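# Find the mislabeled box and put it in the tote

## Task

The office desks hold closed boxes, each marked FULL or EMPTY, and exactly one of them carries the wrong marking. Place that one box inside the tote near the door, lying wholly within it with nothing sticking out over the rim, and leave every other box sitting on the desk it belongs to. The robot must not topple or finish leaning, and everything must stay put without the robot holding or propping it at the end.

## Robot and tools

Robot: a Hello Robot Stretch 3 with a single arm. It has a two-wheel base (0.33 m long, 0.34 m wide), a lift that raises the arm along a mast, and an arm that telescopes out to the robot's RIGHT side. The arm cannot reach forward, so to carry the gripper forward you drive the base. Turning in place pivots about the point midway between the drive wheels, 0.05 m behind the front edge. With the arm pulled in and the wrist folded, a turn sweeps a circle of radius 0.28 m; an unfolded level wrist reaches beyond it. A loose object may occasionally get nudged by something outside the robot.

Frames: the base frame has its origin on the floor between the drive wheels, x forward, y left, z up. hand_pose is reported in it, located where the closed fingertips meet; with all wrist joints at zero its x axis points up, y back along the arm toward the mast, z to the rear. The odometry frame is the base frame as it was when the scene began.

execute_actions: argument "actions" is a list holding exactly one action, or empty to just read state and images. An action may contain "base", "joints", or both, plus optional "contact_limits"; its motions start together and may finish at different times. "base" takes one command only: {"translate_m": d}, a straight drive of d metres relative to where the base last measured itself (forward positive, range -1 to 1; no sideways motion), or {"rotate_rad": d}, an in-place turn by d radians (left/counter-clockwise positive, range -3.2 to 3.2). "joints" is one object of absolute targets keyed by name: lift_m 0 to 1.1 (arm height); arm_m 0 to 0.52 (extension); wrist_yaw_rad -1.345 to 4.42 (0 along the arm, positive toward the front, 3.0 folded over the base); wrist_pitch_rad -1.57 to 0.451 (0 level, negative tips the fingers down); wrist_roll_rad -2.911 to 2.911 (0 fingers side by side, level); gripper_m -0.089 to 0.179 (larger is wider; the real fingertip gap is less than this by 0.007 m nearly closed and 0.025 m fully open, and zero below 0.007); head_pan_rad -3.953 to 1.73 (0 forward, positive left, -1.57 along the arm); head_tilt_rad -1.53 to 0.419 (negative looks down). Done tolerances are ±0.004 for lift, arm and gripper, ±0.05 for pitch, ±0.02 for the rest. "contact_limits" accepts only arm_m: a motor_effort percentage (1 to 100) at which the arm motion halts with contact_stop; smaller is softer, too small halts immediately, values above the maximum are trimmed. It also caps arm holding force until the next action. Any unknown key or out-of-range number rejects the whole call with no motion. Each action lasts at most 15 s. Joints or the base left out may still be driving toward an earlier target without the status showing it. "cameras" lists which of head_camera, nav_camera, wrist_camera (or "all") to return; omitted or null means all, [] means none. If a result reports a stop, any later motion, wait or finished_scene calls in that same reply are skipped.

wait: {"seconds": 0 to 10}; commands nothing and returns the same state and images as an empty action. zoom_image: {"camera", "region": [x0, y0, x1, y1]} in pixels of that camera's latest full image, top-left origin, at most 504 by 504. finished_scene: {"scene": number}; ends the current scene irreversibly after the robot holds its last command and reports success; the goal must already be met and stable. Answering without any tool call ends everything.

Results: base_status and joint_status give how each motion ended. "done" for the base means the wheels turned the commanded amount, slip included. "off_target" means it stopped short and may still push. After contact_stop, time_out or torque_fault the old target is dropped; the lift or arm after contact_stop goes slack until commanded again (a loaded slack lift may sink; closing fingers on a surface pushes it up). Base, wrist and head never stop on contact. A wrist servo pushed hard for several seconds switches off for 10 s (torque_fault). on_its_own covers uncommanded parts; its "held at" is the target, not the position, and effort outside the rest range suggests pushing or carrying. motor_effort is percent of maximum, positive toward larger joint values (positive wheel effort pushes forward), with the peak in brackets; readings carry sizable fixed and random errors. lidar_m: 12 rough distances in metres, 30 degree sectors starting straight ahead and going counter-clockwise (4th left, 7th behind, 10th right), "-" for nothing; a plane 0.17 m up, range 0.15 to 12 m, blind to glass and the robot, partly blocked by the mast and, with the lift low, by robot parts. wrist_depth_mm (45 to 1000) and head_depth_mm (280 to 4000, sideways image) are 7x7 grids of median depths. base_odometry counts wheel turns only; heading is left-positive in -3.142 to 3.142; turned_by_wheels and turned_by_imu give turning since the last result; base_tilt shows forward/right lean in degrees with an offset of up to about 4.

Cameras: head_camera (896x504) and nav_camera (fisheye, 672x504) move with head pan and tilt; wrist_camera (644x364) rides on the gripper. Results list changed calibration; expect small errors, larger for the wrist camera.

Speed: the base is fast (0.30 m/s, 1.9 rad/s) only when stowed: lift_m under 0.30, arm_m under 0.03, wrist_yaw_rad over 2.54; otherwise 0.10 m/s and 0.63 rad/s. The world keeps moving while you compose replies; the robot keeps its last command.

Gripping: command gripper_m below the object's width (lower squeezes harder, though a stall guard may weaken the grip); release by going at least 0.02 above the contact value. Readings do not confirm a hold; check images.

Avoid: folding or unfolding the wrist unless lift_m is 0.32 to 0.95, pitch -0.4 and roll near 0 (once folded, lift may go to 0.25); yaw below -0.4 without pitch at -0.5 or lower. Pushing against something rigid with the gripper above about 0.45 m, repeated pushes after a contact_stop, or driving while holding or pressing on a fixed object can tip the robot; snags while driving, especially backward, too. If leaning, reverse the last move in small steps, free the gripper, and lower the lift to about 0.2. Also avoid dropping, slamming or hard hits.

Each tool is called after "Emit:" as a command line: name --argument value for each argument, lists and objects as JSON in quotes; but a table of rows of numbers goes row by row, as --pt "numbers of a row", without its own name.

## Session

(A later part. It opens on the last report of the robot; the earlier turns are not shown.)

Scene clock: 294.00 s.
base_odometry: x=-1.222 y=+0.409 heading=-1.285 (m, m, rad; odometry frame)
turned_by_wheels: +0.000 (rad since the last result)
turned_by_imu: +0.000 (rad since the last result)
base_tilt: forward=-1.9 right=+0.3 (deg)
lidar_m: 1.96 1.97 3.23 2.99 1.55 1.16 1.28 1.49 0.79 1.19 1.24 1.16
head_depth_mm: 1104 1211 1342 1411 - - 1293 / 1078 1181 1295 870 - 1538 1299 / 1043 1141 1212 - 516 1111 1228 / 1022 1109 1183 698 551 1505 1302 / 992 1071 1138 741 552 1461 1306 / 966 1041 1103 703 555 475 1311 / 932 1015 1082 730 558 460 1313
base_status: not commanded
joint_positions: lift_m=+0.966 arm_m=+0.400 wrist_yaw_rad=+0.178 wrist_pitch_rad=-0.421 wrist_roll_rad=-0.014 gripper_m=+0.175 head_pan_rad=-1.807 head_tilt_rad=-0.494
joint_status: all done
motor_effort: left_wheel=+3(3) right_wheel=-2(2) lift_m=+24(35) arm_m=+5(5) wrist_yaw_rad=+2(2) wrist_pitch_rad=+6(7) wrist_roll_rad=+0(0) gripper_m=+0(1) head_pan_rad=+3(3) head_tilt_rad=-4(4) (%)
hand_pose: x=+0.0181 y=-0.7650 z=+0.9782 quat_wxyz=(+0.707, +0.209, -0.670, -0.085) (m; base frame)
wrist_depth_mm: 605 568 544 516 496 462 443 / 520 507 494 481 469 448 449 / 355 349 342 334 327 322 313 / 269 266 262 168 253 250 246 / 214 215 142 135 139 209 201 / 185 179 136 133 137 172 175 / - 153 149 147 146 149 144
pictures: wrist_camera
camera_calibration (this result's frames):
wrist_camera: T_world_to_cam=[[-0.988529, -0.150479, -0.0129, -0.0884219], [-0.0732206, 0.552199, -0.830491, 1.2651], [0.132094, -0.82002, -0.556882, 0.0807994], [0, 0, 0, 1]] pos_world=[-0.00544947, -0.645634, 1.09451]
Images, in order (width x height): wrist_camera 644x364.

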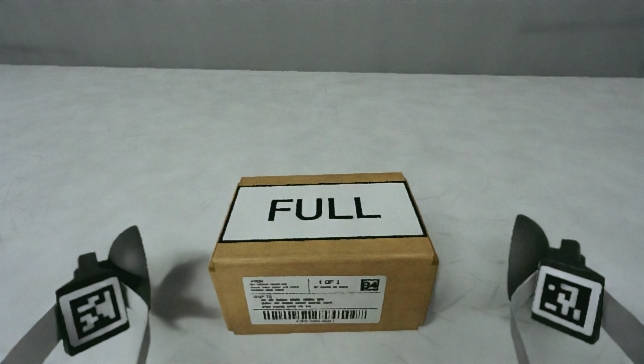

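Emit:
execute_actions --actions '[{"joints":{"gripper_m":0.043}}]' --cameras '[]'

Emit:
execute_actions --actions '[{"joints":{"lift_m":0.98,"wrist_pitch_rad":-0.34}}]' --cameras '["wrist_camera"]'

Scene clock: 299.97 s.
base_odometry: x=-1.222 y=+0.409 heading=-1.285 (m, m, rad; odometry frame)
turned_by_wheels: +0.000 (rad since the last result)
turned_by_imu: +0.001 (rad since the last result)
base_tilt: forward=-1.9 right=+0.3 (deg)
lidar_m: 1.97 1.97 3.23 3.00 1.54 1.16 1.28 1.49 0.79 1.19 1.24 1.16
head_depth_mm: 1109 1212 1347 1417 - - 1297 / 1081 1177 1293 866 - 1530 1291 / 1046 1135 1214 - 515 1122 1230 / 1020 1110 1184 696 551 1492 1305 / 994 1076 1130 737 553 1470 1302 / 968 1041 1104 703 555 476 1308 / 939 1015 1085 730 557 460 1311
base_status: not commanded
joint_positions: lift_m=+0.966 arm_m=+0.400 wrist_yaw_rad=+0.180 wrist_pitch_rad=-0.422 wrist_roll_rad=-0.014 gripper_m=+0.044 head_pan_rad=-1.807 head_tilt_rad=-0.494
joint_status: all done
motor_effort: left_wheel=+4(4) right_wheel=-3(4) lift_m=+24(24) arm_m=+5(5) wrist_yaw_rad=+0(2) wrist_pitch_rad=+7(7) wrist_roll_rad=+0(0) gripper_m=-20(99) head_pan_rad=+3(4) head_tilt_rad=-4(4) (%)
hand_pose: x=+0.0186 y=-0.7648 z=+0.9780 quat_wxyz=(+0.707, +0.211, -0.670, -0.084) (m; base frame)
wrist_depth_mm: 610 581 540 505 486 461 445 / 520 508 487 482 471 450 441 / 354 345 338 333 331 322 315 / 268 263 260 166 251 249 243 / 216 212 141 135 133 204 200 / 179 181 131 132 132 177 169 / 154 152 148 147 146 145 147
pictures: none
No camera images: the call's "cameras" was empty. Leave "cameras" out to get every camera's image.

Scene clock: 300.77 s.
base_odometry: x=-1.222 y=+0.409 heading=-1.285 (m, m, rad; odometry frame)
turned_by_wheels: +0.000 (rad since the last result)
turned_by_imu: +0.000 (rad since the last result)
base_tilt: forward=-1.9 right=+0.3 (deg)
lidar_m: 1.97 1.97 3.25 2.99 1.55 1.16 1.28 1.49 0.79 1.19 1.24 1.16
head_depth_mm: 1109 1218 1338 1422 - - 1250 / 1081 1176 1297 904 - 1541 1289 / 1040 1135 1224 - 525 1117 1226 / 1019 1107 1172 714 552 1500 1298 / 985 1071 - 743 553 1454 1302 / 965 1044 - 705 554 476 1308 / 930 1012 1084 720 557 461 1319
base_status: not commanded
joint_positions: lift_m=+0.980 arm_m=+0.400 wrist_yaw_rad=+0.180 wrist_pitch_rad=-0.387 wrist_roll_rad=-0.014 gripper_m=+0.044 head_pan_rad=-1.807 head_tilt_rad=-0.494
joint_status: all done
motor_effort: left_wheel=+4(5) right_wheel=-3(3) lift_m=+40(41) arm_m=+5(5) wrist_yaw_rad=+0(0) wrist_pitch_rad=+27(26) wrist_roll_rad=+0(1) gripper_m=-21(20) head_pan_rad=+3(3) head_tilt_rad=-4(5) (%)
hand_pose: x=+0.0194 y=-0.7692 z=+0.9994 quat_wxyz=(+0.708, +0.198, -0.674, -0.072) (m; base frame)
wrist_depth_mm: 600 587 543 507 483 461 436 / 638 619 577 532 519 489 469 / 429 416 407 405 397 392 379 / 314 311 305 300 294 292 287 / 249 249 144 136 134 236 232 / 207 205 132 132 133 203 194 / 177 172 165 145 162 165 168
pictures: wrist_camera
camera_calibration (this result's frames):
wrist_camera: T_world_to_cam=[[-0.988107, -0.153148, -0.0138202, -0.0886687], [-0.0692472, 0.523418, -0.849258, 1.28155], [0.137296, -0.8382, -0.527798, 0.0458748], [0, 0, 0, 1]] pos_world=[-0.00516878, -0.645913, 1.11135]
Images, in order (width x height): wrist_camera 644x364.

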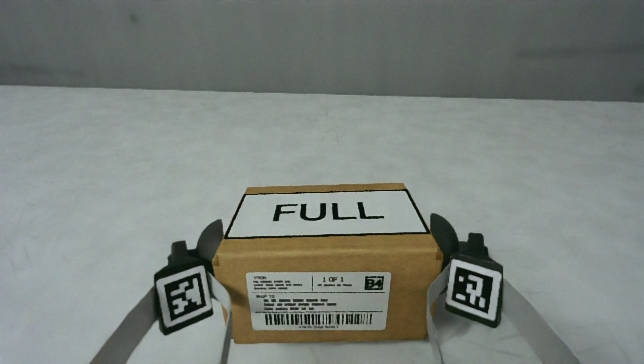

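Emit:
execute_actions --actions '[{"joints":{"wrist_pitch_rad":-0.40,"lift_m":0.967}}]' --cameras '[]'

Emit:
execute_actions --actions '[{"joints":{"gripper_m":0.175,"head_pan_rad":0.0}}]' --cameras '["wrist_camera"]'

Emit:
execute_actions --actions '[{"joints":{"lift_m":0.99,"arm_m":0.0,"head_pan_rad":1.45,"head_tilt_rad":-0.3}}]'

Scene clock: 306.50 s.
base_odometry: x=-1.222 y=+0.409 heading=-1.285 (m, m, rad; odometry frame)
turned_by_wheels: +0.000 (rad since the last result)
turned_by_imu: +0.001 (rad since the last result)
base_tilt: forward=-1.9 right=+0.2 (deg)
lidar_m: 1.97 1.97 3.24 2.99 1.55 1.16 1.27 1.49 0.79 1.19 1.24 1.16
head_depth_mm: 1108 1219 1340 1418 - - 1290 / 1072 1166 1285 868 - 1535 1291 / 1049 1139 1209 - 526 1114 1228 / 1018 1101 1184 697 550 1521 1293 / 989 1074 1129 741 552 1469 1315 / 967 1044 1105 705 556 476 1313 / 930 1012 1086 739 557 476 1317
base_status: not commanded
joint_positions: lift_m=+0.967 arm_m=+0.400 wrist_yaw_rad=+0.180 wrist_pitch_rad=-0.413 wrist_roll_rad=-0.014 gripper_m=+0.044 head_pan_rad=-1.807 head_tilt_rad=-0.494
joint_status: all done
motor_effort: left_wheel=+3(4) right_wheel=-2(4) lift_m=+22(39) arm_m=+5(4) wrist_yaw_rad=-1(0) wrist_pitch_rad=+7(27) wrist_roll_rad=+0(0) gripper_m=-20(20) head_pan_rad=+4(3) head_tilt_rad=-4(5) (%)
hand_pose: x=+0.0188 y=-0.7660 z=+0.9811 quat_wxyz=(+0.707, +0.207, -0.671, -0.081) (m; base frame)
wrist_depth_mm: 597 573 539 512 484 467 440 / 540 529 509 504 499 480 466 / 363 365 358 346 340 335 326 / 275 274 268 173 260 256 251 / 219 218 141 134 133 208 207 / 184 182 131 132 132 180 174 / 158 156 147 146 148 148 150
pictures: none
No camera images: the call's "cameras" was empty. Leave "cameras" out to get every camera's image.

Scene clock: 308.30 s.
base_odometry: x=-1.222 y=+0.409 heading=-1.285 (m, m, rad; odometry frame)
turned_by_wheels: +0.000 (rad since the last result)
turned_by_imu: +0.001 (rad since the last result)
base_tilt: forward=-1.9 right=+0.2 (deg)
lidar_m: 1.97 1.97 3.24 2.99 1.55 1.16 1.28 1.49 0.79 1.19 1.24 1.16
head_depth_mm: 1989 2180 2318 2590 2039 1584 1283 / 1976 2154 2364 2552 2047 1582 1291 / 1966 2114 2373 2550 2038 1596 1295 / 1963 2139 2349 2545 2075 1614 1292 / 1969 2134 2323 2552 2087 1621 1302 / 1950 2115 2263 2540 2066 1605 1304 / 1939 2103 2215 2515 2102 1625 1303
base_status: not commanded
joint_positions: lift_m=+0.967 arm_m=+0.400 wrist_yaw_rad=+0.180 wrist_pitch_rad=-0.421 wrist_roll_rad=-0.014 gripper_m=+0.175 head_pan_rad=-0.007 head_tilt_rad=-0.494
joint_status: all done
motor_effort: left_wheel=+3(3) right_wheel=-2(2) lift_m=+24(24) arm_m=+5(5) wrist_yaw_rad=+0(0) wrist_pitch_rad=+12(13) wrist_roll_rad=+0(0) gripper_m=+0(86) head_pan_rad=+3(38) head_tilt_rad=-3(4) (%)
hand_pose: x=+0.0186 y=-0.7650 z=+0.9793 quat_wxyz=(+0.707, +0.210, -0.670, -0.084) (m; base frame)
wrist_depth_mm: 614 571 537 510 482 456 444 / 524 509 498 482 471 462 458 / 353 351 345 339 330 329 320 / 269 266 263 170 253 251 247 / 216 220 149 137 141 209 203 / 188 179 136 133 137 172 176 / - 154 149 148 147 150 145
pictures: wrist_camera
camera_calibration (this result's frames):
wrist_camera: T_world_to_cam=[[-0.988196, -0.15265, -0.0129042, -0.0895829], [-0.0744089, 0.551906, -0.83058, 1.26583], [0.13391, -0.819816, -0.55675, 0.0813314], [0, 0, 0, 1]] pos_world=[-0.00522732, -0.645618, 1.0955]
Images, in order (width x height): wrist_camera 644x364.

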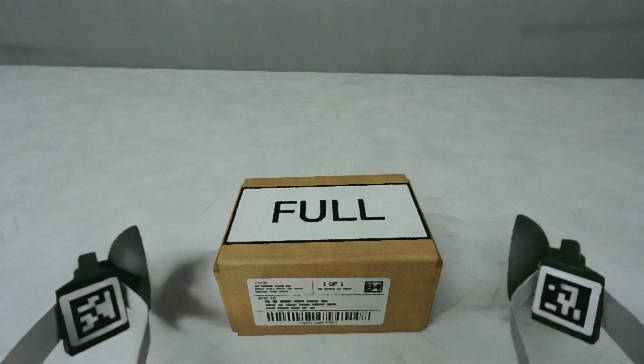

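Scene clock: 312.43 s.
base_odometry: x=-1.222 y=+0.409 heading=-1.285 (m, m, rad; odometry frame)
turned_by_wheels: +0.000 (rad since the last result)
turned_by_imu: +0.001 (rad since the last result)
base_tilt: forward=-1.9 right=+0.3 (deg)
lidar_m: 1.96 1.97 3.23 2.99 1.55 1.16 1.27 1.49 0.79 1.19 1.24 1.16
head_depth_mm: 3336 3595 3813 3978 2697 1926 1495 / 3295 3529 3615 3919 2740 1933 1494 / 3242 3418 3611 3758 2775 1931 1497 / 3178 3345 3570 3645 2753 1930 1503 / 3137 3331 3481 3622 2829 1968 1521 / 3115 3186 3468 3627 2791 1986 1525 / 3069 3234 3366 3559 2881 1999 1535
base_status: not commanded
joint_positions: lift_m=+0.990 arm_m=+0.001 wrist_yaw_rad=+0.180 wrist_pitch_rad=-0.420 wrist_roll_rad=-0.014 gripper_m=+0.175 head_pan_rad=+1.443 head_tilt_rad=-0.310
joint_status: all done
motor_effort: left_wheel=+3(3) right_wheel=-2(2) lift_m=+37(39) arm_m=-4(6) wrist_yaw_rad=-1(0) wrist_pitch_rad=+12(12) wrist_roll_rad=+0(0) gripper_m=+0(1) head_pan_rad=+4(37) head_tilt_rad=+5(29) (%)
hand_pose: x=+0.0186 y=-0.3666 z=+1.0019 quat_wxyz=(+0.707, +0.210, -0.670, -0.083) (m; base frame)
wrist_depth_mm: - 971 929 884 824 771 764 / 547 601 581 525 498 540 522 / 419 409 403 390 387 382 377 / 317 311 306 300 299 294 289 / 261 258 248 245 243 244 237 / - - - 224 213 207 205 / - - - - - - -
pictures: head_camera (sideways: a quarter turn clockwise sets it upright), nav_camera (sideways: a quarter turn counterclockwise sets it upright), wrist_camera
camera_calibration (this result's frames):
head_camera: T_world_to_cam=[[-0.0890919, -0.287236, -0.953708, 1.25896], [-0.987516, 0.150354, 0.0469668, -0.0561179], [0.129903, 0.945986, -0.297045, 0.341015], [0, 0, 0, 1]] pos_world=[0.012447, 0.0474612, 1.30461]
nav_camera: T_world_to_cam=[[0.0975458, 0.330022, 0.93892, -1.17858], [0.991132, -0.117751, -0.0615818, 0.124068], [0.0902353, 0.9366, -0.338581, 0.39043], [0, 0, 0, 1]] pos_world=[-0.0432335, 0.0378889, 1.24642]
wrist_camera: T_world_to_cam=[[-0.988194, -0.152664, -0.0129313, -0.0284245], [-0.0742583, 0.551076, -0.831145, 1.065], [0.134012, -0.820372, -0.555906, 0.419528], [0, 0, 0, 1]] pos_world=[-0.00522534, -0.247068, 1.11802]
Images, in order (width x height): head_camera 896x504, nav_camera 672x504, wrist_camera 644x364.

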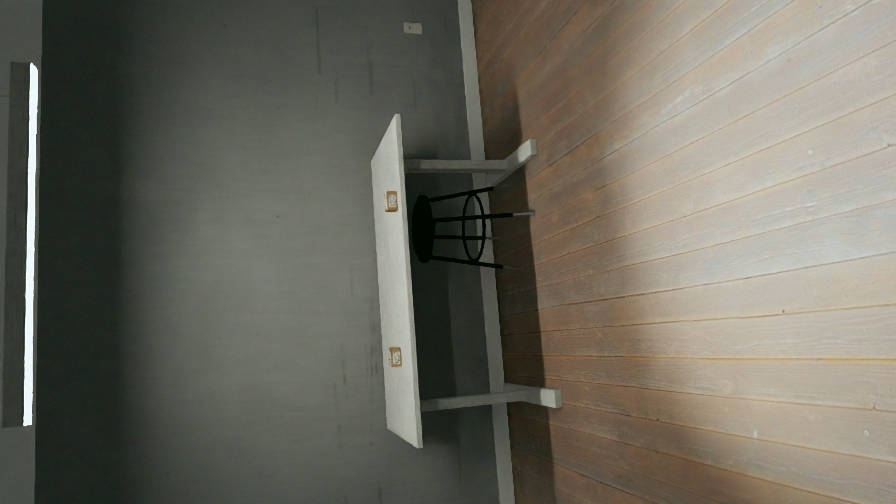

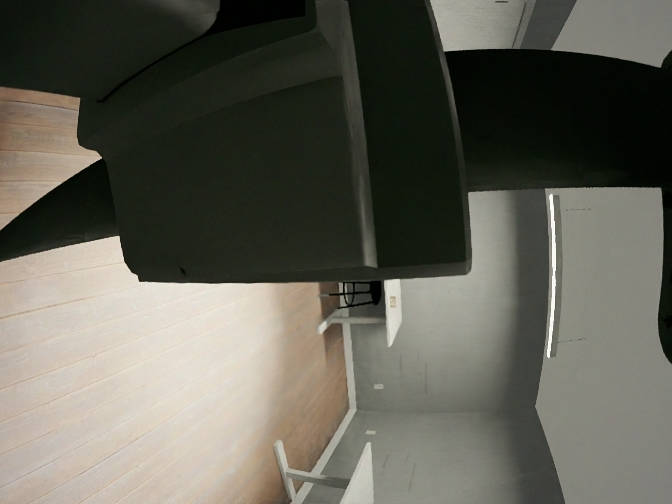

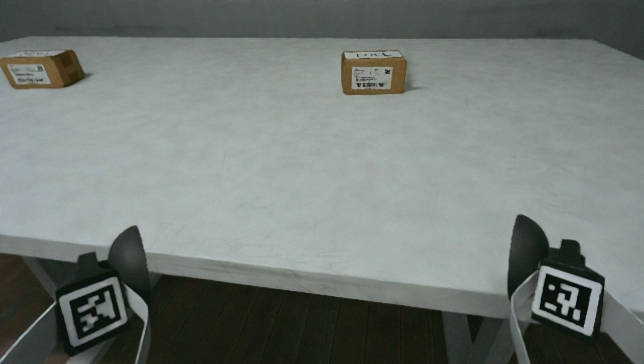

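Emit:
execute_actions --actions '[{"base":{"rotate_rad":1.56},"joints":{"lift_m":0.7,"wrist_yaw_rad":2.9,"gripper_m":0.06,"head_pan_rad":0,"head_tilt_rad":-0.5}}]' --cameras '["nav_camera"]'

Emit:
execute_actions --actions '[{"base":{"translate_m":0.4},"joints":{"lift_m":0.285}}]' --cameras '[]'

Emit:
execute_actions --actions '[{"base":{"translate_m":1.0}}]' --cameras '["head_camera","nav_camera"]'

Scene clock: 338.20 s.
base_odometry: x=-1.222 y=+0.409 heading=+0.275 (m, m, rad; odometry frame)
turned_by_wheels: +1.560 (rad since the last result)
turned_by_imu: +1.570 (rad since the last result)
base_tilt: forward=-1.9 right=+0.2 (deg)
lidar_m: 3.23 2.02 1.16 1.17 1.48 0.79 1.19 1.23 1.16 2.02 1.96 3.23
head_depth_mm: 3046 3354 3599 2888 2044 1578 1286 / 3128 3352 3313 2846 2067 1582 1291 / 3072 3346 3265 2912 2049 1604 1293 / 3028 3313 3593 2940 2074 1588 1302 / 2986 3306 3610 2979 2082 1599 1309 / 3045 3294 3558 2986 2082 1601 1311 / 3009 3270 3602 3007 2085 1612 1315
base_status: done
joint_positions: lift_m=+0.700 arm_m=+0.001 wrist_yaw_rad=+2.897 wrist_pitch_rad=-0.420 wrist_roll_rad=-0.014 gripper_m=+0.060 head_pan_rad=+0.007 head_tilt_rad=-0.494
joint_status: all done
motor_effort: left_wheel=-2(7) right_wheel=+4(6) lift_m=+24(35) arm_m=-4(4) wrist_yaw_rad=+4(3) wrist_pitch_rad=+11(12) wrist_roll_rad=+0(0) gripper_m=+0(94) head_pan_rad=-3(36) head_tilt_rad=-5(27) (%)
hand_pose: x=+0.0330 y=+0.0715 z=+0.7126 quat_wxyz=(+0.230, +0.699, +0.064, +0.674) (m; base frame)
wrist_depth_mm: - - - - - - - / - - - - - - - / - - - - - - - / - - - - - - - / - - - - - - - / - - - - - 962 992 / 914 877 881 867 874 874 855
pictures: nav_camera (sideways: a quarter turn counterclockwise sets it upright)
camera_calibration (this result's frames):
nav_camera: T_world_to_cam=[[0.506083, -0.0510991, 0.86097, -1.07937], [0.00520341, -0.998044, -0.0622932, 0.130994], [0.862469, 0.0360055, -0.504828, 0.602052], [0, 0, 0, 1]] pos_world=[0.0263187, 0.0539057, 1.2414]
Images, in order (width x height): nav_camera 672x504.

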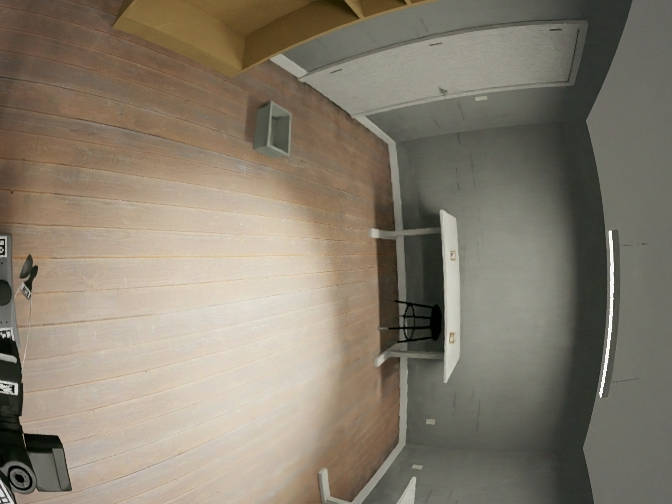

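Scene clock: 343.70 s.
base_odometry: x=-0.837 y=+0.517 heading=+0.274 (m, m, rad; odometry frame)
turned_by_wheels: +0.000 (rad since the last result)
turned_by_imu: +0.002 (rad since the last result)
base_tilt: forward=-1.9 right=+0.2 (deg)
lidar_m: 2.73 1.98 1.30 1.12 1.48 1.18 1.17 1.44 2.26 1.89 2.31 2.86
head_depth_mm: 2751 2978 3162 2860 2035 1584 1286 / 2737 2973 3058 2888 2043 1582 1289 / 2713 2898 3099 2894 2058 1597 1297 / 2690 2969 3223 2902 2070 1597 1308 / 2704 2940 3110 2913 2072 1610 1300 / 2671 2914 3151 3000 2075 1628 1317 / 2628 2880 3184 2997 2087 1608 1303
base_status: done
joint_positions: lift_m=+0.285 arm_m=+0.001 wrist_yaw_rad=+2.898 wrist_pitch_rad=-0.420 wrist_roll_rad=-0.014 gripper_m=+0.060 head_pan_rad=+0.007 head_tilt_rad=-0.495
joint_status: all done
motor_effort: left_wheel=-2(10) right_wheel=+3(7) lift_m=+24(24) arm_m=-4(4) wrist_yaw_rad=+3(3) wrist_pitch_rad=+11(11) wrist_roll_rad=+0(0) gripper_m=+0(0) head_pan_rad=-3(3) head_tilt_rad=-3(4) (%)
hand_pose: x=+0.0329 y=+0.0715 z=+0.2976 quat_wxyz=(+0.230, +0.699, +0.064, +0.674) (m; base frame)
wrist_depth_mm: - - - - - - - / - - - - - - - / - - 981 988 938 949 927 / 788 - 755 756 730 741 704 / 630 - 638 602 617 598 576 / 522 513 - 521 - 492 497 / 461 - - 432 433 421 419
pictures: none
No camera images: the call's "cameras" was empty. Leave "cameras" out to get every camera's image.

Scene clock: 348.80 s.
base_odometry: x=+0.126 y=+0.788 heading=+0.274 (m, m, rad; odometry frame)
turned_by_wheels: +0.000 (rad since the last result)
turned_by_imu: +0.002 (rad since the last result)
base_tilt: forward=-1.9 right=+0.2 (deg)
lidar_m: 1.75 2.01 1.45 1.15 1.15 2.03 2.16 2.29 2.07 1.90 2.42 1.65
head_depth_mm: 1860 2034 2085 2067 2037 1561 1284 / 1848 2014 2107 2162 2067 1589 1293 / 1837 2024 2086 2432 2065 1584 1294 / 1827 1986 2105 2421 2055 1595 1299 / 1830 1986 2087 2372 2036 1615 1304 / 1814 1959 2080 1949 1991 1615 1307 / 1806 1951 2153 2343 2094 1626 1314
base_status: done
joint_positions: lift_m=+0.285 arm_m=+0.001 wrist_yaw_rad=+2.898 wrist_pitch_rad=-0.420 wrist_roll_rad=-0.014 gripper_m=+0.060 head_pan_rad=+0.007 head_tilt_rad=-0.495
joint_status: not commanded
motor_effort: left_wheel=-3(8) right_wheel=+3(9) lift_m=+24(24) arm_m=-4(4) wrist_yaw_rad=+2(3) wrist_pitch_rad=+11(11) wrist_roll_rad=+0(0) gripper_m=+1(1) head_pan_rad=-3(3) head_tilt_rad=-3(3) (%)
hand_pose: x=+0.0328 y=+0.0716 z=+0.2976 quat_wxyz=(+0.230, +0.699, +0.064, +0.674) (m; base frame)
wrist_depth_mm: - - - - - - - / - - - - - - - / - - 815 989 978 945 900 / 792 - 763 744 726 721 725 / 614 - 624 605 619 588 585 / 521 517 - 520 - 503 489 / 462 - - 434 432 428 423
pictures: head_camera (sideways: a quarter turn clockwise sets it upright), nav_camera (sideways: a quarter turn counterclockwise sets it upright)
camera_calibration (this result's frames):
head_camera: T_world_to_cam=[[-0.467043, 0.0485131, -0.882903, 1.16886], [0.0245611, 0.99882, 0.04189, -0.0556713], [0.883893, -0.00212061, -0.467684, 0.558475], [0, 0, 0, 1]] pos_world=[0.0536448, 0.0000847761, 1.29551]
nav_camera: T_world_to_cam=[[0.507113, -0.0511659, 0.86036, -1.07858], [0.00498258, -0.998046, -0.0622909, 0.130992], [0.861865, 0.0358753, -0.505867, 0.603408], [0, 0, 0, 1]] pos_world=[0.0262537, 0.0539022, 1.24137]
Images, in order (width x height): head_camera 896x504, nav_camera 672x504.

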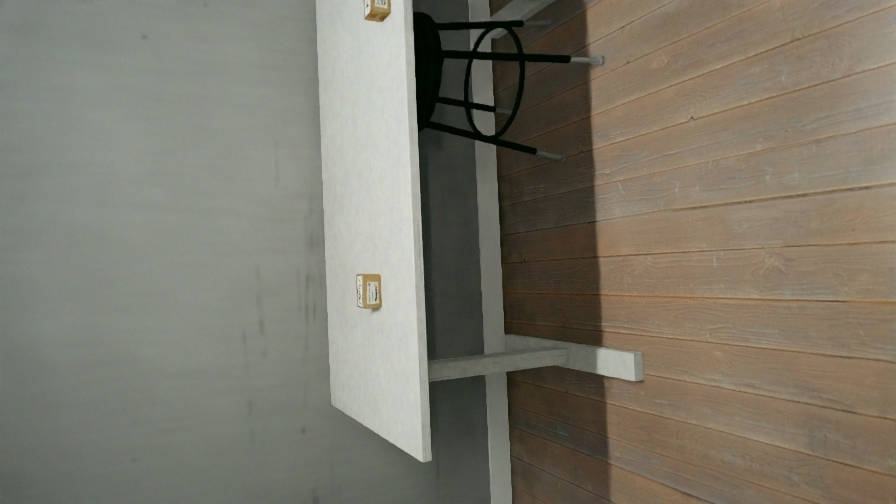

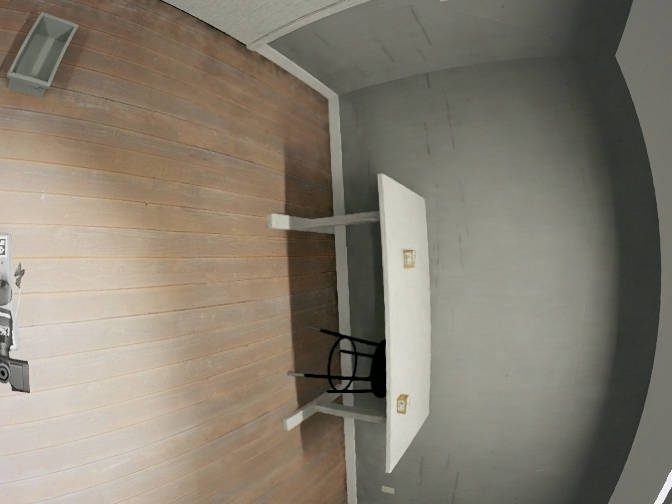

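Emit:
execute_actions --actions '[{"base":{"translate_m":0.95}}]' --cameras '[]'

Emit:
execute_actions --actions '[{"base":{"rotate_rad":1.57},"joints":{"lift_m":0.55,"head_pan_rad":-1.57,"head_tilt_rad":-0.7}}]' --cameras '["head_camera"]'

Scene clock: 362.03 s.
base_odometry: x=+1.040 y=+1.045 heading=+0.274 (m, m, rad; odometry frame)
turned_by_wheels: +0.000 (rad since the last result)
turned_by_imu: +0.003 (rad since the last result)
base_tilt: forward=-1.9 right=+0.3 (deg)
lidar_m: 1.23 0.82 1.48 1.40 1.46 1.66 3.09 3.15 1.94 2.34 0.85 0.87
head_depth_mm: 1022 1116 1228 1260 898 698 1226 / 1021 1112 1213 1277 908 701 1220 / 1015 1099 1206 1280 910 705 1222 / 1008 1103 1207 1272 913 707 1207 / 1011 1097 1205 1268 922 710 1207 / 997 1091 1190 1268 924 713 1177 / 999 1089 1179 1247 930 716 1211
base_status: done
joint_positions: lift_m=+0.285 arm_m=+0.001 wrist_yaw_rad=+2.898 wrist_pitch_rad=-0.420 wrist_roll_rad=-0.014 gripper_m=+0.060 head_pan_rad=+0.007 head_tilt_rad=-0.495
joint_status: not commanded
motor_effort: left_wheel=-2(9) right_wheel=+3(8) lift_m=+24(24) arm_m=-4(4) wrist_yaw_rad=+3(2) wrist_pitch_rad=+11(11) wrist_roll_rad=+0(0) gripper_m=+1(0) head_pan_rad=-3(3) head_tilt_rad=-3(3) (%)
hand_pose: x=+0.0328 y=+0.0716 z=+0.2976 quat_wxyz=(+0.230, +0.699, +0.064, +0.674) (m; base frame)
wrist_depth_mm: - - - - - - - / - - - - - - - / - - 998 955 951 942 907 / 778 - 760 732 725 730 707 / 623 - 636 597 609 588 566 / 527 513 - 527 - 499 490 / 463 - - 437 430 432 426
pictures: none
No camera images: the call's "cameras" was empty. Leave "cameras" out to get every camera's image.

Scene clock: 365.47 s.
base_odometry: x=+1.040 y=+1.045 heading=+1.844 (m, m, rad; odometry frame)
turned_by_wheels: +1.570 (rad since the last result)
turned_by_imu: +1.577 (rad since the last result)
base_tilt: forward=-1.9 right=+0.2 (deg)
lidar_m: 1.40 1.46 1.66 3.09 3.19 1.94 2.02 0.85 0.85 1.23 0.83 1.48
head_depth_mm: 1039 1166 1241 920 728 1351 1163 / 1032 1154 1246 925 729 1366 1171 / 1027 1157 1243 922 730 1349 1161 / 1025 1147 1239 929 732 1350 1177 / 1013 1138 1231 894 737 1349 1174 / 1012 1133 1215 929 739 1316 1148 / 1011 1122 1216 940 740 1314 1181
base_status: done
joint_positions: lift_m=+0.550 arm_m=+0.001 wrist_yaw_rad=+2.898 wrist_pitch_rad=-0.419 wrist_roll_rad=-0.014 gripper_m=+0.060 head_pan_rad=-1.563 head_tilt_rad=-0.692
joint_status: all done
motor_effort: left_wheel=-3(10) right_wheel=+3(8) lift_m=+37(40) arm_m=-4(4) wrist_yaw_rad=+2(2) wrist_pitch_rad=+11(11) wrist_roll_rad=+0(0) gripper_m=-1(0) head_pan_rad=-3(37) head_tilt_rad=-5(31) (%)
hand_pose: x=+0.0328 y=+0.0716 z=+0.5621 quat_wxyz=(+0.230, +0.699, +0.064, +0.674) (m; base frame)
wrist_depth_mm: - - - - - - - / - - - - - - - / - - - - - - - / - - - - - - - / - - - 988 - 974 938 / 855 842 - 832 - 828 812 / 735 732 728 724 715 707 707
pictures: head_camera (sideways: a quarter turn clockwise sets it upright)
camera_calibration (this result's frames):
head_camera: T_world_to_cam=[[0.0468025, 0.630709, -0.774607, 1.02453], [0.998902, -0.0312292, 0.0349269, -0.0525398], [-0.00216163, -0.775391, -0.631478, 0.776981], [0, 0, 0, 1]] pos_world=[0.00621118, -0.0453555, 1.28609]
Images, in order (width x height): head_camera 896x504.

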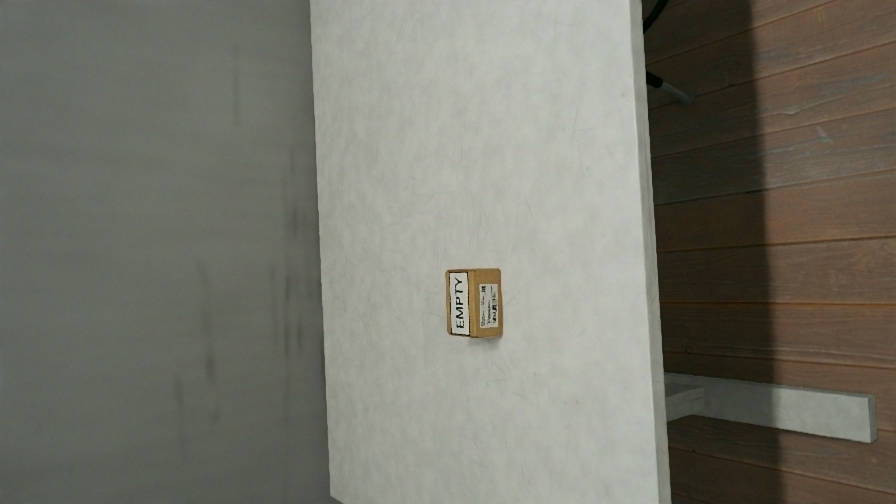

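Emit:
execute_actions --actions '[{"base":{"translate_m":0.07},"joints":{"lift_m":0.75,"wrist_yaw_rad":0.0,"gripper_m":0.175}}]' --cameras '["wrist_camera"]'

Emit:
execute_actions --actions '[{"joints":{"arm_m":0.25}}]' --cameras '["wrist_camera"]'

Scene clock: 373.80 s.
base_odometry: x=+1.021 y=+1.112 heading=+1.844 (m, m, rad; odometry frame)
turned_by_wheels: +0.000 (rad since the last result)
turned_by_imu: +0.002 (rad since the last result)
base_tilt: forward=-1.9 right=+0.2 (deg)
lidar_m: 1.34 1.39 1.62 3.08 3.42 2.00 2.02 0.90 0.91 0.84 0.80 1.41
head_depth_mm: 1036 1171 1248 919 727 1364 1233 / 1032 1165 1257 923 728 1336 1221 / 1028 1156 1244 925 730 1368 - / 1028 1146 1236 842 733 1380 1145 / 1021 1147 1231 932 736 1322 1179 / 1011 1135 1216 932 735 1317 1152 / 1005 1129 1235 939 739 1318 1181
base_status: done
joint_positions: lift_m=+0.750 arm_m=+0.001 wrist_yaw_rad=+0.003 wrist_pitch_rad=-0.419 wrist_roll_rad=-0.014 gripper_m=+0.175 head_pan_rad=-1.563 head_tilt_rad=-0.692
joint_status: all done
motor_effort: left_wheel=-3(5) right_wheel=+3(6) lift_m=+38(39) arm_m=-4(4) wrist_yaw_rad=-3(4) wrist_pitch_rad=+11(11) wrist_roll_rad=+0(0) gripper_m=+0(92) head_pan_rad=-3(2) head_tilt_rad=-5(6) (%)
hand_pose: x=-0.0209 y=-0.3702 z=+0.7621 quat_wxyz=(+0.697, +0.149, -0.686, -0.145) (m; base frame)
wrist_depth_mm: 925 929 877 869 865 888 830 / 943 563 552 425 526 511 497 / 401 386 374 372 370 360 355 / 297 293 288 286 281 277 274 / 258 257 254 254 254 251 255 / - - - - - - - / 976 957 894 909 923 926 897
pictures: wrist_camera
camera_calibration (this result's frames):
wrist_camera: T_world_to_cam=[[-0.999631, 0.0238893, -0.0129535, -0.00597337], [0.0240356, 0.554824, -0.831621, 0.868593], [-0.0126799, -0.831625, -0.555193, 0.280719], [0, 0, 0, 1]] pos_world=[-0.0232888, -0.24832, 0.878116]
Images, in order (width x height): wrist_camera 644x364.

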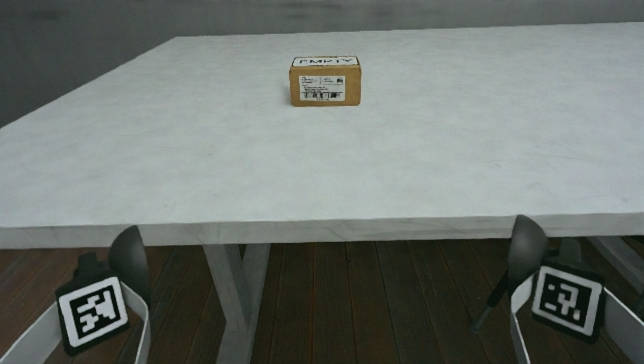

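Scene clock: 376.87 s.
base_odometry: x=+1.021 y=+1.112 heading=+1.844 (m, m, rad; odometry frame)
turned_by_wheels: +0.000 (rad since the last result)
turned_by_imu: +0.001 (rad since the last result)
base_tilt: forward=-1.9 right=+0.3 (deg)
lidar_m: 1.33 1.38 1.61 3.08 3.43 2.01 2.02 0.90 0.90 0.84 0.80 1.41
head_depth_mm: 1043 1168 1247 915 723 1409 - / 1036 1159 1248 955 - 1317 1145 / 1031 1165 1243 960 - 1349 1165 / 1030 1155 1235 963 710 1340 1170 / 1022 1141 1223 930 733 1343 1182 / 1009 1135 1222 938 736 1319 1156 / 1000 1130 1231 939 734 1318 1180
base_status: not commanded
joint_positions: lift_m=+0.750 arm_m=+0.250 wrist_yaw_rad=+0.002 wrist_pitch_rad=-0.419 wrist_roll_rad=-0.014 gripper_m=+0.175 head_pan_rad=-1.563 head_tilt_rad=-0.692
joint_status: all done
motor_effort: left_wheel=-2(2) right_wheel=+2(2) lift_m=+37(38) arm_m=+5(9) wrist_yaw_rad=-2(3) wrist_pitch_rad=+11(11) wrist_roll_rad=+0(0) gripper_m=-1(0) head_pan_rad=-3(2) head_tilt_rad=-6(5) (%)
hand_pose: x=-0.0211 y=-0.6188 z=+0.7621 quat_wxyz=(+0.697, +0.149, -0.686, -0.146) (m; base frame)
wrist_depth_mm: 684 668 665 701 658 680 670 / 731 555 543 534 521 496 495 / 392 385 379 368 360 355 351 / 298 291 277 203 266 275 272 / 238 240 230 215 221 229 223 / 204 196 194 193 192 190 193 / - 170 169 167 166 163 158
pictures: wrist_camera
camera_calibration (this result's frames):
wrist_camera: T_world_to_cam=[[-0.999605, 0.0249573, -0.0129537, 0.000386671], [0.0246285, 0.554798, -0.831621, 1.0065], [-0.0135683, -0.831611, -0.555193, 0.0739958], [0, 0, 0, 1]] pos_world=[-0.0233981, -0.496879, 0.878116]
Images, in order (width x height): wrist_camera 644x364.

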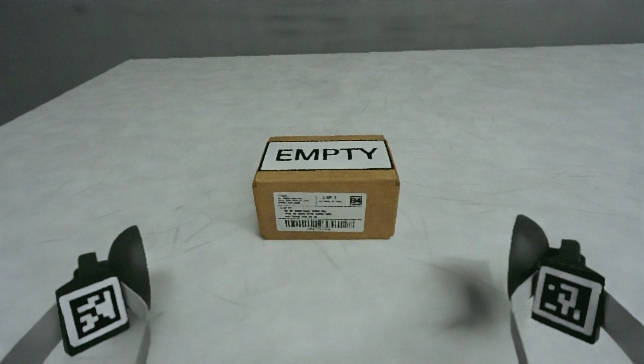

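Emit:
execute_actions --actions '[{"joints":{"arm_m":0.327,"lift_m":0.735,"gripper_m":0.14}}]' --cameras '["wrist_camera"]'

Emit:
execute_actions --actions '[{"joints":{"gripper_m":0.043}}]' --cameras '[]'

Emit:
execute_actions --actions '[{"joints":{"lift_m":0.75,"wrist_pitch_rad":-0.34}}]' --cameras '["wrist_camera"]'

Scene clock: 385.90 s.
base_odometry: x=+1.021 y=+1.112 heading=+1.844 (m, m, rad; odometry frame)
turned_by_wheels: +0.000 (rad since the last result)
turned_by_imu: +0.001 (rad since the last result)
base_tilt: forward=-1.9 right=+0.2 (deg)
lidar_m: 1.33 1.38 1.62 3.07 3.42 2.00 2.02 0.90 0.91 0.84 0.81 1.41
head_depth_mm: 1039 1175 1256 919 728 1406 - / 1028 1166 1252 952 - 1336 1134 / 1033 1147 1242 1004 709 1338 1170 / 1026 1156 1231 985 710 1344 1171 / 1012 1143 1223 931 735 1349 1169 / 1007 1127 1220 937 735 1310 1151 / 1009 1128 1233 936 740 1316 1178
base_status: not commanded
joint_positions: lift_m=+0.735 arm_m=+0.327 wrist_yaw_rad=+0.002 wrist_pitch_rad=-0.419 wrist_roll_rad=-0.014 gripper_m=+0.140 head_pan_rad=-1.563 head_tilt_rad=-0.692
joint_status: all done
motor_effort: left_wheel=-2(2) right_wheel=+3(2) lift_m=+23(33) arm_m=+5(6) wrist_yaw_rad=-2(2) wrist_pitch_rad=+11(11) wrist_roll_rad=+0(0) gripper_m=+1(92) head_pan_rad=-3(3) head_tilt_rad=-6(5) (%)
hand_pose: x=-0.0211 y=-0.6958 z=+0.7477 quat_wxyz=(+0.697, +0.149, -0.686, -0.146) (m; base frame)
wrist_depth_mm: 602 617 603 596 612 618 596 / 636 505 500 481 474 458 447 / 351 351 343 340 331 326 317 / 269 261 260 167 252 248 245 / 216 217 147 135 140 211 201 / 181 - 136 132 134 - 171 / 159 150 148 147 146 148 147
pictures: wrist_camera
camera_calibration (this result's frames):
wrist_camera: T_world_to_cam=[[-0.999605, 0.0249584, -0.0129536, 0.00212243], [0.0246291, 0.554797, -0.831621, 1.03725], [-0.0135692, -0.831611, -0.555193, 0.00196911], [0, 0, 0, 1]] pos_world=[-0.0233983, -0.57388, 0.863721]
Images, in order (width x height): wrist_camera 644x364.

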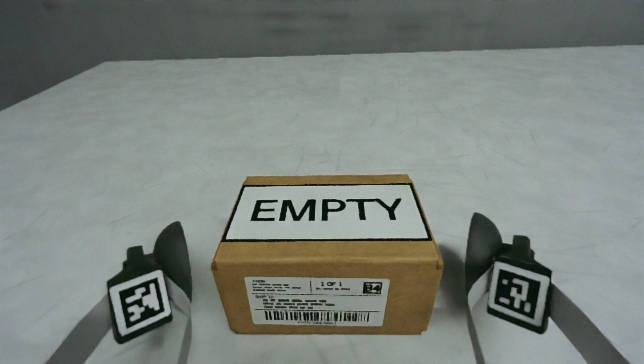

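Scene clock: 387.37 s.
base_odometry: x=+1.021 y=+1.112 heading=+1.844 (m, m, rad; odometry frame)
turned_by_wheels: +0.000 (rad since the last result)
turned_by_imu: +0.000 (rad since the last result)
base_tilt: forward=-1.9 right=+0.3 (deg)
lidar_m: 1.33 1.38 1.62 3.09 3.43 2.01 2.02 0.90 0.91 0.84 0.80 1.41
head_depth_mm: 1041 1173 1249 914 724 1394 - / 1037 1159 1246 960 - 1348 1141 / 1024 1148 1244 998 707 1341 1167 / 1023 1148 1232 1002 713 1345 1164 / 1020 1140 1224 934 736 1343 1179 / 1013 1131 1217 938 738 1309 1152 / 1004 1117 1230 938 735 1321 1182
base_status: not commanded
joint_positions: lift_m=+0.735 arm_m=+0.327 wrist_yaw_rad=+0.002 wrist_pitch_rad=-0.419 wrist_roll_rad=-0.014 gripper_m=+0.044 head_pan_rad=-1.563 head_tilt_rad=-0.692
joint_status: all done
motor_effort: left_wheel=-3(3) right_wheel=+3(3) lift_m=+24(24) arm_m=+5(5) wrist_yaw_rad=-2(2) wrist_pitch_rad=+11(11) wrist_roll_rad=+0(0) gripper_m=-22(100) head_pan_rad=-3(3) head_tilt_rad=-5(6) (%)
hand_pose: x=-0.0211 y=-0.6958 z=+0.7478 quat_wxyz=(+0.697, +0.149, -0.686, -0.146) (m; base frame)
wrist_depth_mm: 603 608 612 616 607 612 608 / 638 507 497 488 469 460 449 / 354 349 341 334 330 325 318 / 270 265 259 167 250 249 246 / 214 212 141 134 133 205 201 / 181 180 132 131 131 178 171 / 155 153 148 146 147 145 149
pictures: none
No camera images: the call's "cameras" was empty. Leave "cameras" out to get every camera's image.

Scene clock: 388.20 s.
base_odometry: x=+1.021 y=+1.112 heading=+1.844 (m, m, rad; odometry frame)
turned_by_wheels: +0.000 (rad since the last result)
turned_by_imu: +0.000 (rad since the last result)
base_tilt: forward=-1.9 right=+0.2 (deg)
lidar_m: 1.34 1.38 1.62 3.05 3.43 2.00 2.02 0.90 0.90 0.84 0.81 1.41
head_depth_mm: 1043 1170 1253 915 728 1439 - / 1033 1164 1249 956 - 1339 1145 / 1029 1159 1239 1036 707 1338 1170 / 1023 1146 1235 1006 713 1339 1171 / 1019 1136 1228 930 735 1343 1176 / 1010 1130 1212 934 736 1315 1152 / 1007 1126 1236 938 738 1315 1175
base_status: not commanded
joint_positions: lift_m=+0.750 arm_m=+0.327 wrist_yaw_rad=+0.002 wrist_pitch_rad=-0.363 wrist_roll_rad=-0.014 gripper_m=+0.044 head_pan_rad=-1.563 head_tilt_rad=-0.692
joint_status: all done
motor_effort: left_wheel=-2(3) right_wheel=+3(2) lift_m=+38(39) arm_m=+5(5) wrist_yaw_rad=-2(2) wrist_pitch_rad=+13(14) wrist_roll_rad=+0(0) gripper_m=-21(22) head_pan_rad=-3(3) head_tilt_rad=-6(6) (%)
hand_pose: x=-0.0211 y=-0.7026 z=+0.7750 quat_wxyz=(+0.701, +0.129, -0.690, -0.126) (m; base frame)
wrist_depth_mm: 608 601 607 605 603 588 600 / 649 641 645 630 637 623 631 / 486 453 454 436 428 418 409 / 340 331 324 168 313 310 307 / 263 261 141 134 133 250 246 / 217 216 131 131 131 211 203 / 183 181 176 169 172 171 174
pictures: wrist_camera
camera_calibration (this result's frames):
wrist_camera: T_world_to_cam=[[-0.999604, 0.0241362, -0.0144453, 0.00324638], [0.0246905, 0.50685, -0.86168, 1.05331], [-0.0134761, -0.861696, -0.507246, -0.0468278], [0, 0, 0, 1]] pos_world=[-0.0233928, -0.574302, 0.883913]
Images, in order (width x height): wrist_camera 644x364.

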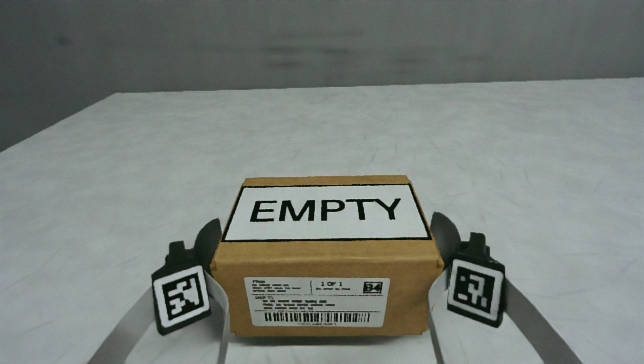

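Emit:
execute_actions --actions '[{"joints":{"wrist_pitch_rad":-0.41,"lift_m":0.737}}]' --cameras '[]'

Emit:
execute_actions --actions '[{"joints":{"gripper_m":0.14}}]' --cameras '[]'

Emit:
execute_actions --actions '[{"joints":{"lift_m":0.81,"arm_m":0.27,"gripper_m":0.175}}]' --cameras '["wrist_camera"]'

Emit:
execute_actions --actions '[{"base":{"translate_m":-0.71},"joints":{"arm_m":0.1,"head_pan_rad":0.55,"head_tilt_rad":-0.7}}]' --cameras '["wrist_camera","head_camera"]'

Scene clock: 399.80 s.
base_odometry: x=+1.021 y=+1.112 heading=+1.844 (m, m, rad; odometry frame)
turned_by_wheels: +0.000 (rad since the last result)
turned_by_imu: +0.001 (rad since the last result)
base_tilt: forward=-1.9 right=+0.3 (deg)
lidar_m: 1.33 1.38 1.62 3.08 3.43 2.01 2.01 0.90 0.91 0.84 0.81 1.41
head_depth_mm: 1041 1174 1249 918 725 1402 - / 1035 1165 1255 952 - 1340 1147 / 1030 1152 1243 1006 708 1333 1176 / 1018 1145 1228 1005 710 1343 1170 / 1020 1137 1229 935 733 1343 1172 / 1014 1134 1226 934 735 1311 1147 / 998 1125 1225 939 738 1313 1186
base_status: not commanded
joint_positions: lift_m=+0.737 arm_m=+0.327 wrist_yaw_rad=+0.002 wrist_pitch_rad=-0.421 wrist_roll_rad=-0.014 gripper_m=+0.044 head_pan_rad=-1.563 head_tilt_rad=-0.692
joint_status: all done
motor_effort: left_wheel=-2(2) right_wheel=+3(2) lift_m=+24(35) arm_m=+5(5) wrist_yaw_rad=-3(2) wrist_pitch_rad=+6(14) wrist_roll_rad=+0(0) gripper_m=-20(21) head_pan_rad=-3(3) head_tilt_rad=-6(5) (%)
hand_pose: x=-0.0211 y=-0.6955 z=+0.7492 quat_wxyz=(+0.697, +0.150, -0.686, -0.147) (m; base frame)
wrist_depth_mm: 609 601 595 617 608 596 595 / 631 512 495 479 475 461 447 / 359 349 341 338 334 325 318 / 270 266 261 167 255 251 249 / 216 215 141 134 133 207 203 / 181 180 132 131 130 178 172 / 156 154 150 147 147 147 149
pictures: none
No camera images: the call's "cameras" was empty. Leave "cameras" out to get every camera's image.

Scene clock: 401.27 s.
base_odometry: x=+1.021 y=+1.112 heading=+1.844 (m, m, rad; odometry frame)
turned_by_wheels: +0.000 (rad since the last result)
turned_by_imu: +0.000 (rad since the last result)
base_tilt: forward=-1.9 right=+0.2 (deg)
lidar_m: 1.33 1.38 1.62 3.08 3.43 2.01 2.02 0.90 0.90 0.84 0.80 1.41
head_depth_mm: 1042 1180 1246 916 726 1402 - / 1033 1158 1244 957 - 1343 1140 / 1026 1154 1244 999 708 1352 1173 / 1019 1146 1230 984 709 1346 1174 / 1019 1139 1227 933 737 1347 1174 / 1009 1133 1214 931 737 1310 1152 / 1003 1135 1231 942 738 1317 1175
base_status: not commanded
joint_positions: lift_m=+0.737 arm_m=+0.327 wrist_yaw_rad=+0.002 wrist_pitch_rad=-0.421 wrist_roll_rad=-0.014 gripper_m=+0.140 head_pan_rad=-1.563 head_tilt_rad=-0.692
joint_status: all done
motor_effort: left_wheel=-2(3) right_wheel=+3(3) lift_m=+24(24) arm_m=+5(5) wrist_yaw_rad=-2(2) wrist_pitch_rad=+6(6) wrist_roll_rad=+0(0) gripper_m=+0(90) head_pan_rad=-3(3) head_tilt_rad=-5(6) (%)
hand_pose: x=-0.0211 y=-0.6955 z=+0.7492 quat_wxyz=(+0.697, +0.150, -0.686, -0.147) (m; base frame)
wrist_depth_mm: 601 605 609 603 609 609 604 / 630 511 503 487 473 468 447 / 358 352 340 339 336 328 318 / 270 265 262 170 253 253 250 / 217 220 150 137 142 212 203 / 183 - 136 131 133 - 172 / 160 151 149 147 146 150 149
pictures: none
No camera images: the call's "cameras" was empty. Leave "cameras" out to get every camera's image.

Scene clock: 402.83 s.
base_odometry: x=+1.021 y=+1.112 heading=+1.844 (m, m, rad; odometry frame)
turned_by_wheels: +0.000 (rad since the last result)
turned_by_imu: +0.000 (rad since the last result)
base_tilt: forward=-1.9 right=+0.3 (deg)
lidar_m: 1.33 1.38 1.62 3.07 3.42 2.01 2.02 0.90 0.90 0.84 0.81 1.41
head_depth_mm: 1038 1170 1252 916 774 - 1138 / 1036 1166 1244 1022 706 1344 1163 / 1027 1153 1255 - 708 1331 1173 / 1020 1151 1231 1010 710 1349 1174 / 1014 1141 1226 968 734 1335 1180 / 1012 1134 1213 939 737 1308 1149 / 1005 1124 1235 938 736 1314 1179
base_status: not commanded
joint_positions: lift_m=+0.810 arm_m=+0.270 wrist_yaw_rad=+0.002 wrist_pitch_rad=-0.422 wrist_roll_rad=-0.014 gripper_m=+0.175 head_pan_rad=-1.563 head_tilt_rad=-0.692
joint_status: all done
motor_effort: left_wheel=-2(3) right_wheel=+3(3) lift_m=+37(41) arm_m=-4(3) wrist_yaw_rad=-2(2) wrist_pitch_rad=+6(7) wrist_roll_rad=+0(0) gripper_m=+0(88) head_pan_rad=-3(2) head_tilt_rad=-6(6) (%)
hand_pose: x=-0.0211 y=-0.6393 z=+0.8216 quat_wxyz=(+0.697, +0.150, -0.686, -0.147) (m; base frame)
wrist_depth_mm: 649 652 661 639 665 663 649 / 716 727 683 695 689 675 682 / 789 532 512 514 499 493 485 / 404 397 395 392 386 378 371 / 325 328 319 242 310 313 308 / 283 271 266 219 254 262 265 / - 231 231 228 228 224 217
pictures: wrist_camera
camera_calibration (this result's frames):
wrist_camera: T_world_to_cam=[[-0.999605, 0.02499, -0.012892, 0.00163775], [0.0246266, 0.55671, -0.830342, 1.06751], [-0.0135731, -0.830331, -0.557105, 0.0923603], [0, 0, 0, 1]] pos_world=[-0.0233985, -0.517646, 0.937875]
Images, in order (width x height): wrist_camera 644x364.

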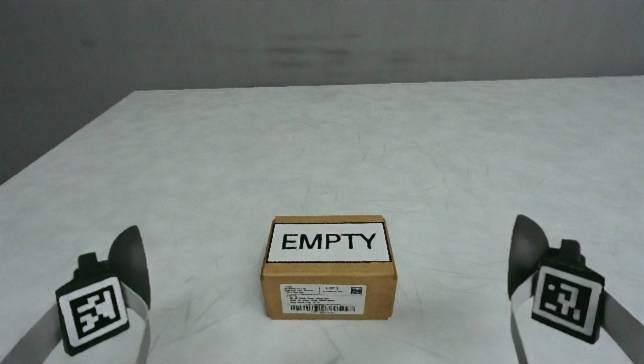

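Scene clock: 411.30 s.
base_odometry: x=+1.213 y=+0.429 heading=+1.844 (m, m, rad; odometry frame)
turned_by_wheels: +0.000 (rad since the last result)
turned_by_imu: +0.003 (rad since the last result)
base_tilt: forward=-1.9 right=+0.2 (deg)
lidar_m: 2.04 2.11 2.66 3.05 2.19 1.34 1.70 1.76 0.83 0.59 0.82 1.20
head_depth_mm: 1692 1870 2063 2108 1650 1363 1162 / 1775 1962 2221 2112 1665 1369 1166 / 1884 2055 2351 2130 1656 1375 1168 / 1955 2195 2497 2081 1655 1372 1181 / 1910 2166 2489 2057 1685 1373 1174 / 2104 2436 2632 2132 1671 1375 1173 / 2220 2506 2697 2147 1669 1383 1172
base_status: done
joint_positions: lift_m=+0.810 arm_m=+0.100 wrist_yaw_rad=+0.002 wrist_pitch_rad=-0.422 wrist_roll_rad=-0.014 gripper_m=+0.175 head_pan_rad=+0.543 head_tilt_rad=-0.692
joint_status: all done
motor_effort: left_wheel=-3(6) right_wheel=+2(4) lift_m=+37(38) arm_m=-4(6) wrist_yaw_rad=-2(2) wrist_pitch_rad=+7(7) wrist_roll_rad=+0(0) gripper_m=+0(1) head_pan_rad=+4(39) head_tilt_rad=-6(9) (%)
hand_pose: x=-0.0211 y=-0.4693 z=+0.8216 quat_wxyz=(+0.697, +0.150, -0.686, -0.147) (m; base frame)
wrist_depth_mm: 820 837 803 824 830 824 824 / 796 774 752 737 708 694 884 / 543 529 512 524 503 487 488 / 411 403 397 391 386 382 374 / 327 331 319 252 259 316 307 / 285 269 270 258 254 262 265 / - 232 232 229 228 226 217
pictures: head_camera (sideways: a quarter turn clockwise sets it upright), wrist_camera
camera_calibration (this result's frames):
head_camera: T_world_to_cam=[[-0.566446, -0.28129, -0.774607, 1.02827], [-0.482402, 0.875253, 0.0349269, -0.0435038], [0.668153, 0.393456, -0.631478, 0.772892], [0, 0, 0, 1]] pos_world=[0.0450617, 0.0232191, 1.28609]
wrist_camera: T_world_to_cam=[[-0.999603, 0.0250494, -0.0128919, -0.002596], [0.0246597, 0.556709, -0.830341, 0.97287], [-0.0136225, -0.83033, -0.557106, 0.233518], [0, 0, 0, 1]] pos_world=[-0.0234046, -0.347644, 0.937875]
Images, in order (width x height): head_camera 896x504, wrist_camera 644x364.

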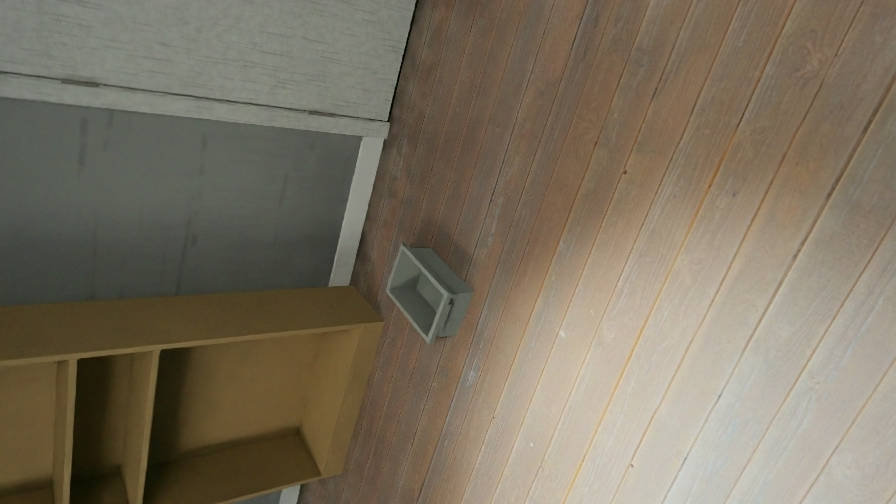

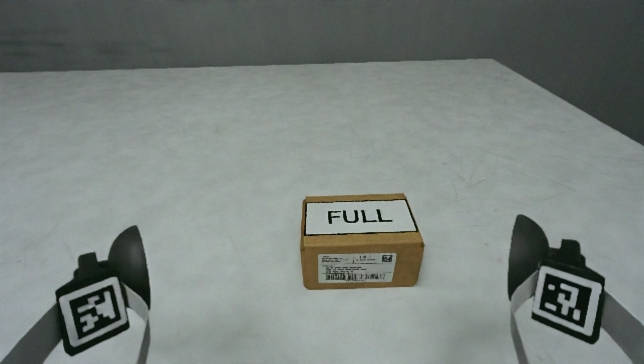

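Emit:
execute_actions --actions '[{"base":{"translate_m":-0.026},"joints":{"lift_m":0.95,"wrist_pitch_rad":-1.5}}]' --cameras '[]'

Scene clock: 436.47 s.
base_odometry: x=+1.220 y=+0.404 heading=+1.844 (m, m, rad; odometry frame)
turned_by_wheels: +0.000 (rad since the last result)
turned_by_imu: +0.001 (rad since the last result)
base_tilt: forward=-1.9 right=+0.2 (deg)
lidar_m: 2.07 2.13 2.69 3.50 2.39 1.32 1.67 1.73 0.82 0.60 0.84 1.23
head_depth_mm: 1687 1879 2098 2102 1659 1367 1160 / 1800 1995 2236 2106 1659 1373 1170 / 1875 2107 2416 2111 1670 1374 1163 / 1986 2234 2469 2093 1671 1377 1172 / 1907 2166 2497 2039 1691 1375 1178 / 2122 2446 2663 2150 1675 1387 1170 / 2233 2496 2732 2136 1678 1394 1179
base_status: done
joint_positions: lift_m=+0.950 arm_m=+0.100 wrist_yaw_rad=+0.002 wrist_pitch_rad=-1.494 wrist_roll_rad=-0.014 gripper_m=+0.175 head_pan_rad=+0.543 head_tilt_rad=-0.692
joint_status: all done
motor_effort: left_wheel=-2(8) right_wheel=+3(5) lift_m=+37(40) arm_m=-4(5) wrist_yaw_rad=-2(2) wrist_pitch_rad=-4(6) wrist_roll_rad=+0(0) gripper_m=+0(0) head_pan_rad=+3(3) head_tilt_rad=-6(6) (%)
hand_pose: x=-0.0216 y=-0.2411 z=+0.8311 quat_wxyz=(+0.523, +0.484, -0.514, -0.477) (m; base frame)
wrist_depth_mm: - 966 979 972 946 959 932 / 991 995 980 977 977 982 967 / 979 999 986 969 995 980 988 / 993 - - 989 - 987 982 / - - - - - - - / - - - - - - - / - - - - - - -
pictures: none
No camera images: the call's "cameras" was empty. Leave "cameras" out to get every camera's image.

Emit:
execute_actions --actions '[{"joints":{"arm_m":0.407,"lift_m":0.93}}]' --cameras '["wrist_camera"]'

Scene clock: 444.20 s.
base_odometry: x=+1.220 y=+0.404 heading=+1.844 (m, m, rad; odometry frame)
turned_by_wheels: +0.000 (rad since the last result)
turned_by_imu: +0.002 (rad since the last result)
base_tilt: forward=-1.9 right=+0.2 (deg)
lidar_m: 2.06 2.14 2.68 3.51 2.39 1.31 1.68 1.73 0.82 0.60 0.83 1.22
head_depth_mm: 1708 1875 2090 2077 1661 1370 1162 / 1807 1994 2237 2097 1649 1370 1167 / 1902 2118 2408 2125 1650 1378 1175 / 1987 2242 2518 2108 1680 1384 1174 / 1915 2163 2503 2048 1671 1382 1180 / 2141 2474 2667 2161 1681 1378 1177 / 2241 2490 2733 2131 1673 1389 1180
base_status: not commanded
joint_positions: lift_m=+0.930 arm_m=+0.407 wrist_yaw_rad=+0.001 wrist_pitch_rad=-1.494 wrist_roll_rad=-0.014 gripper_m=+0.175 head_pan_rad=+0.543 head_tilt_rad=-0.692
joint_status: all done
motor_effort: left_wheel=-3(2) right_wheel=+2(3) lift_m=+24(34) arm_m=+5(7) wrist_yaw_rad=-2(2) wrist_pitch_rad=-4(4) wrist_roll_rad=+0(0) gripper_m=+1(0) head_pan_rad=+4(4) head_tilt_rad=-5(5) (%)
hand_pose: x=-0.0216 y=-0.5472 z=+0.8117 quat_wxyz=(+0.523, +0.484, -0.514, -0.477) (m; base frame)
wrist_depth_mm: 242 242 242 243 242 241 241 / 245 247 245 242 246 244 246 / 249 250 250 247 248 250 248 / 253 255 252 203 249 252 252 / 256 256 256 205 256 256 257 / 262 262 261 261 262 259 259 / - 265 264 264 262 - -
pictures: wrist_camera
camera_calibration (this result's frames):
wrist_camera: T_world_to_cam=[[-0.999564, 0.0235691, 0.0177791, -0.0269746], [0.0251108, 0.995428, 0.0921566, 0.499294], [-0.0155258, 0.0925629, -0.995586, 1.02418], [0, 0, 0, 1]] pos_world=[-0.0235993, -0.591177, 0.974129]
Images, in order (width x height): wrist_camera 644x364.

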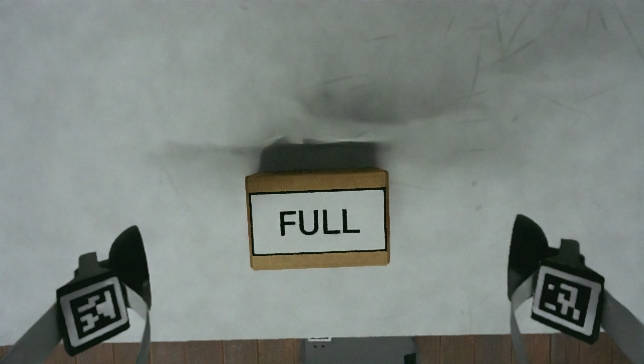

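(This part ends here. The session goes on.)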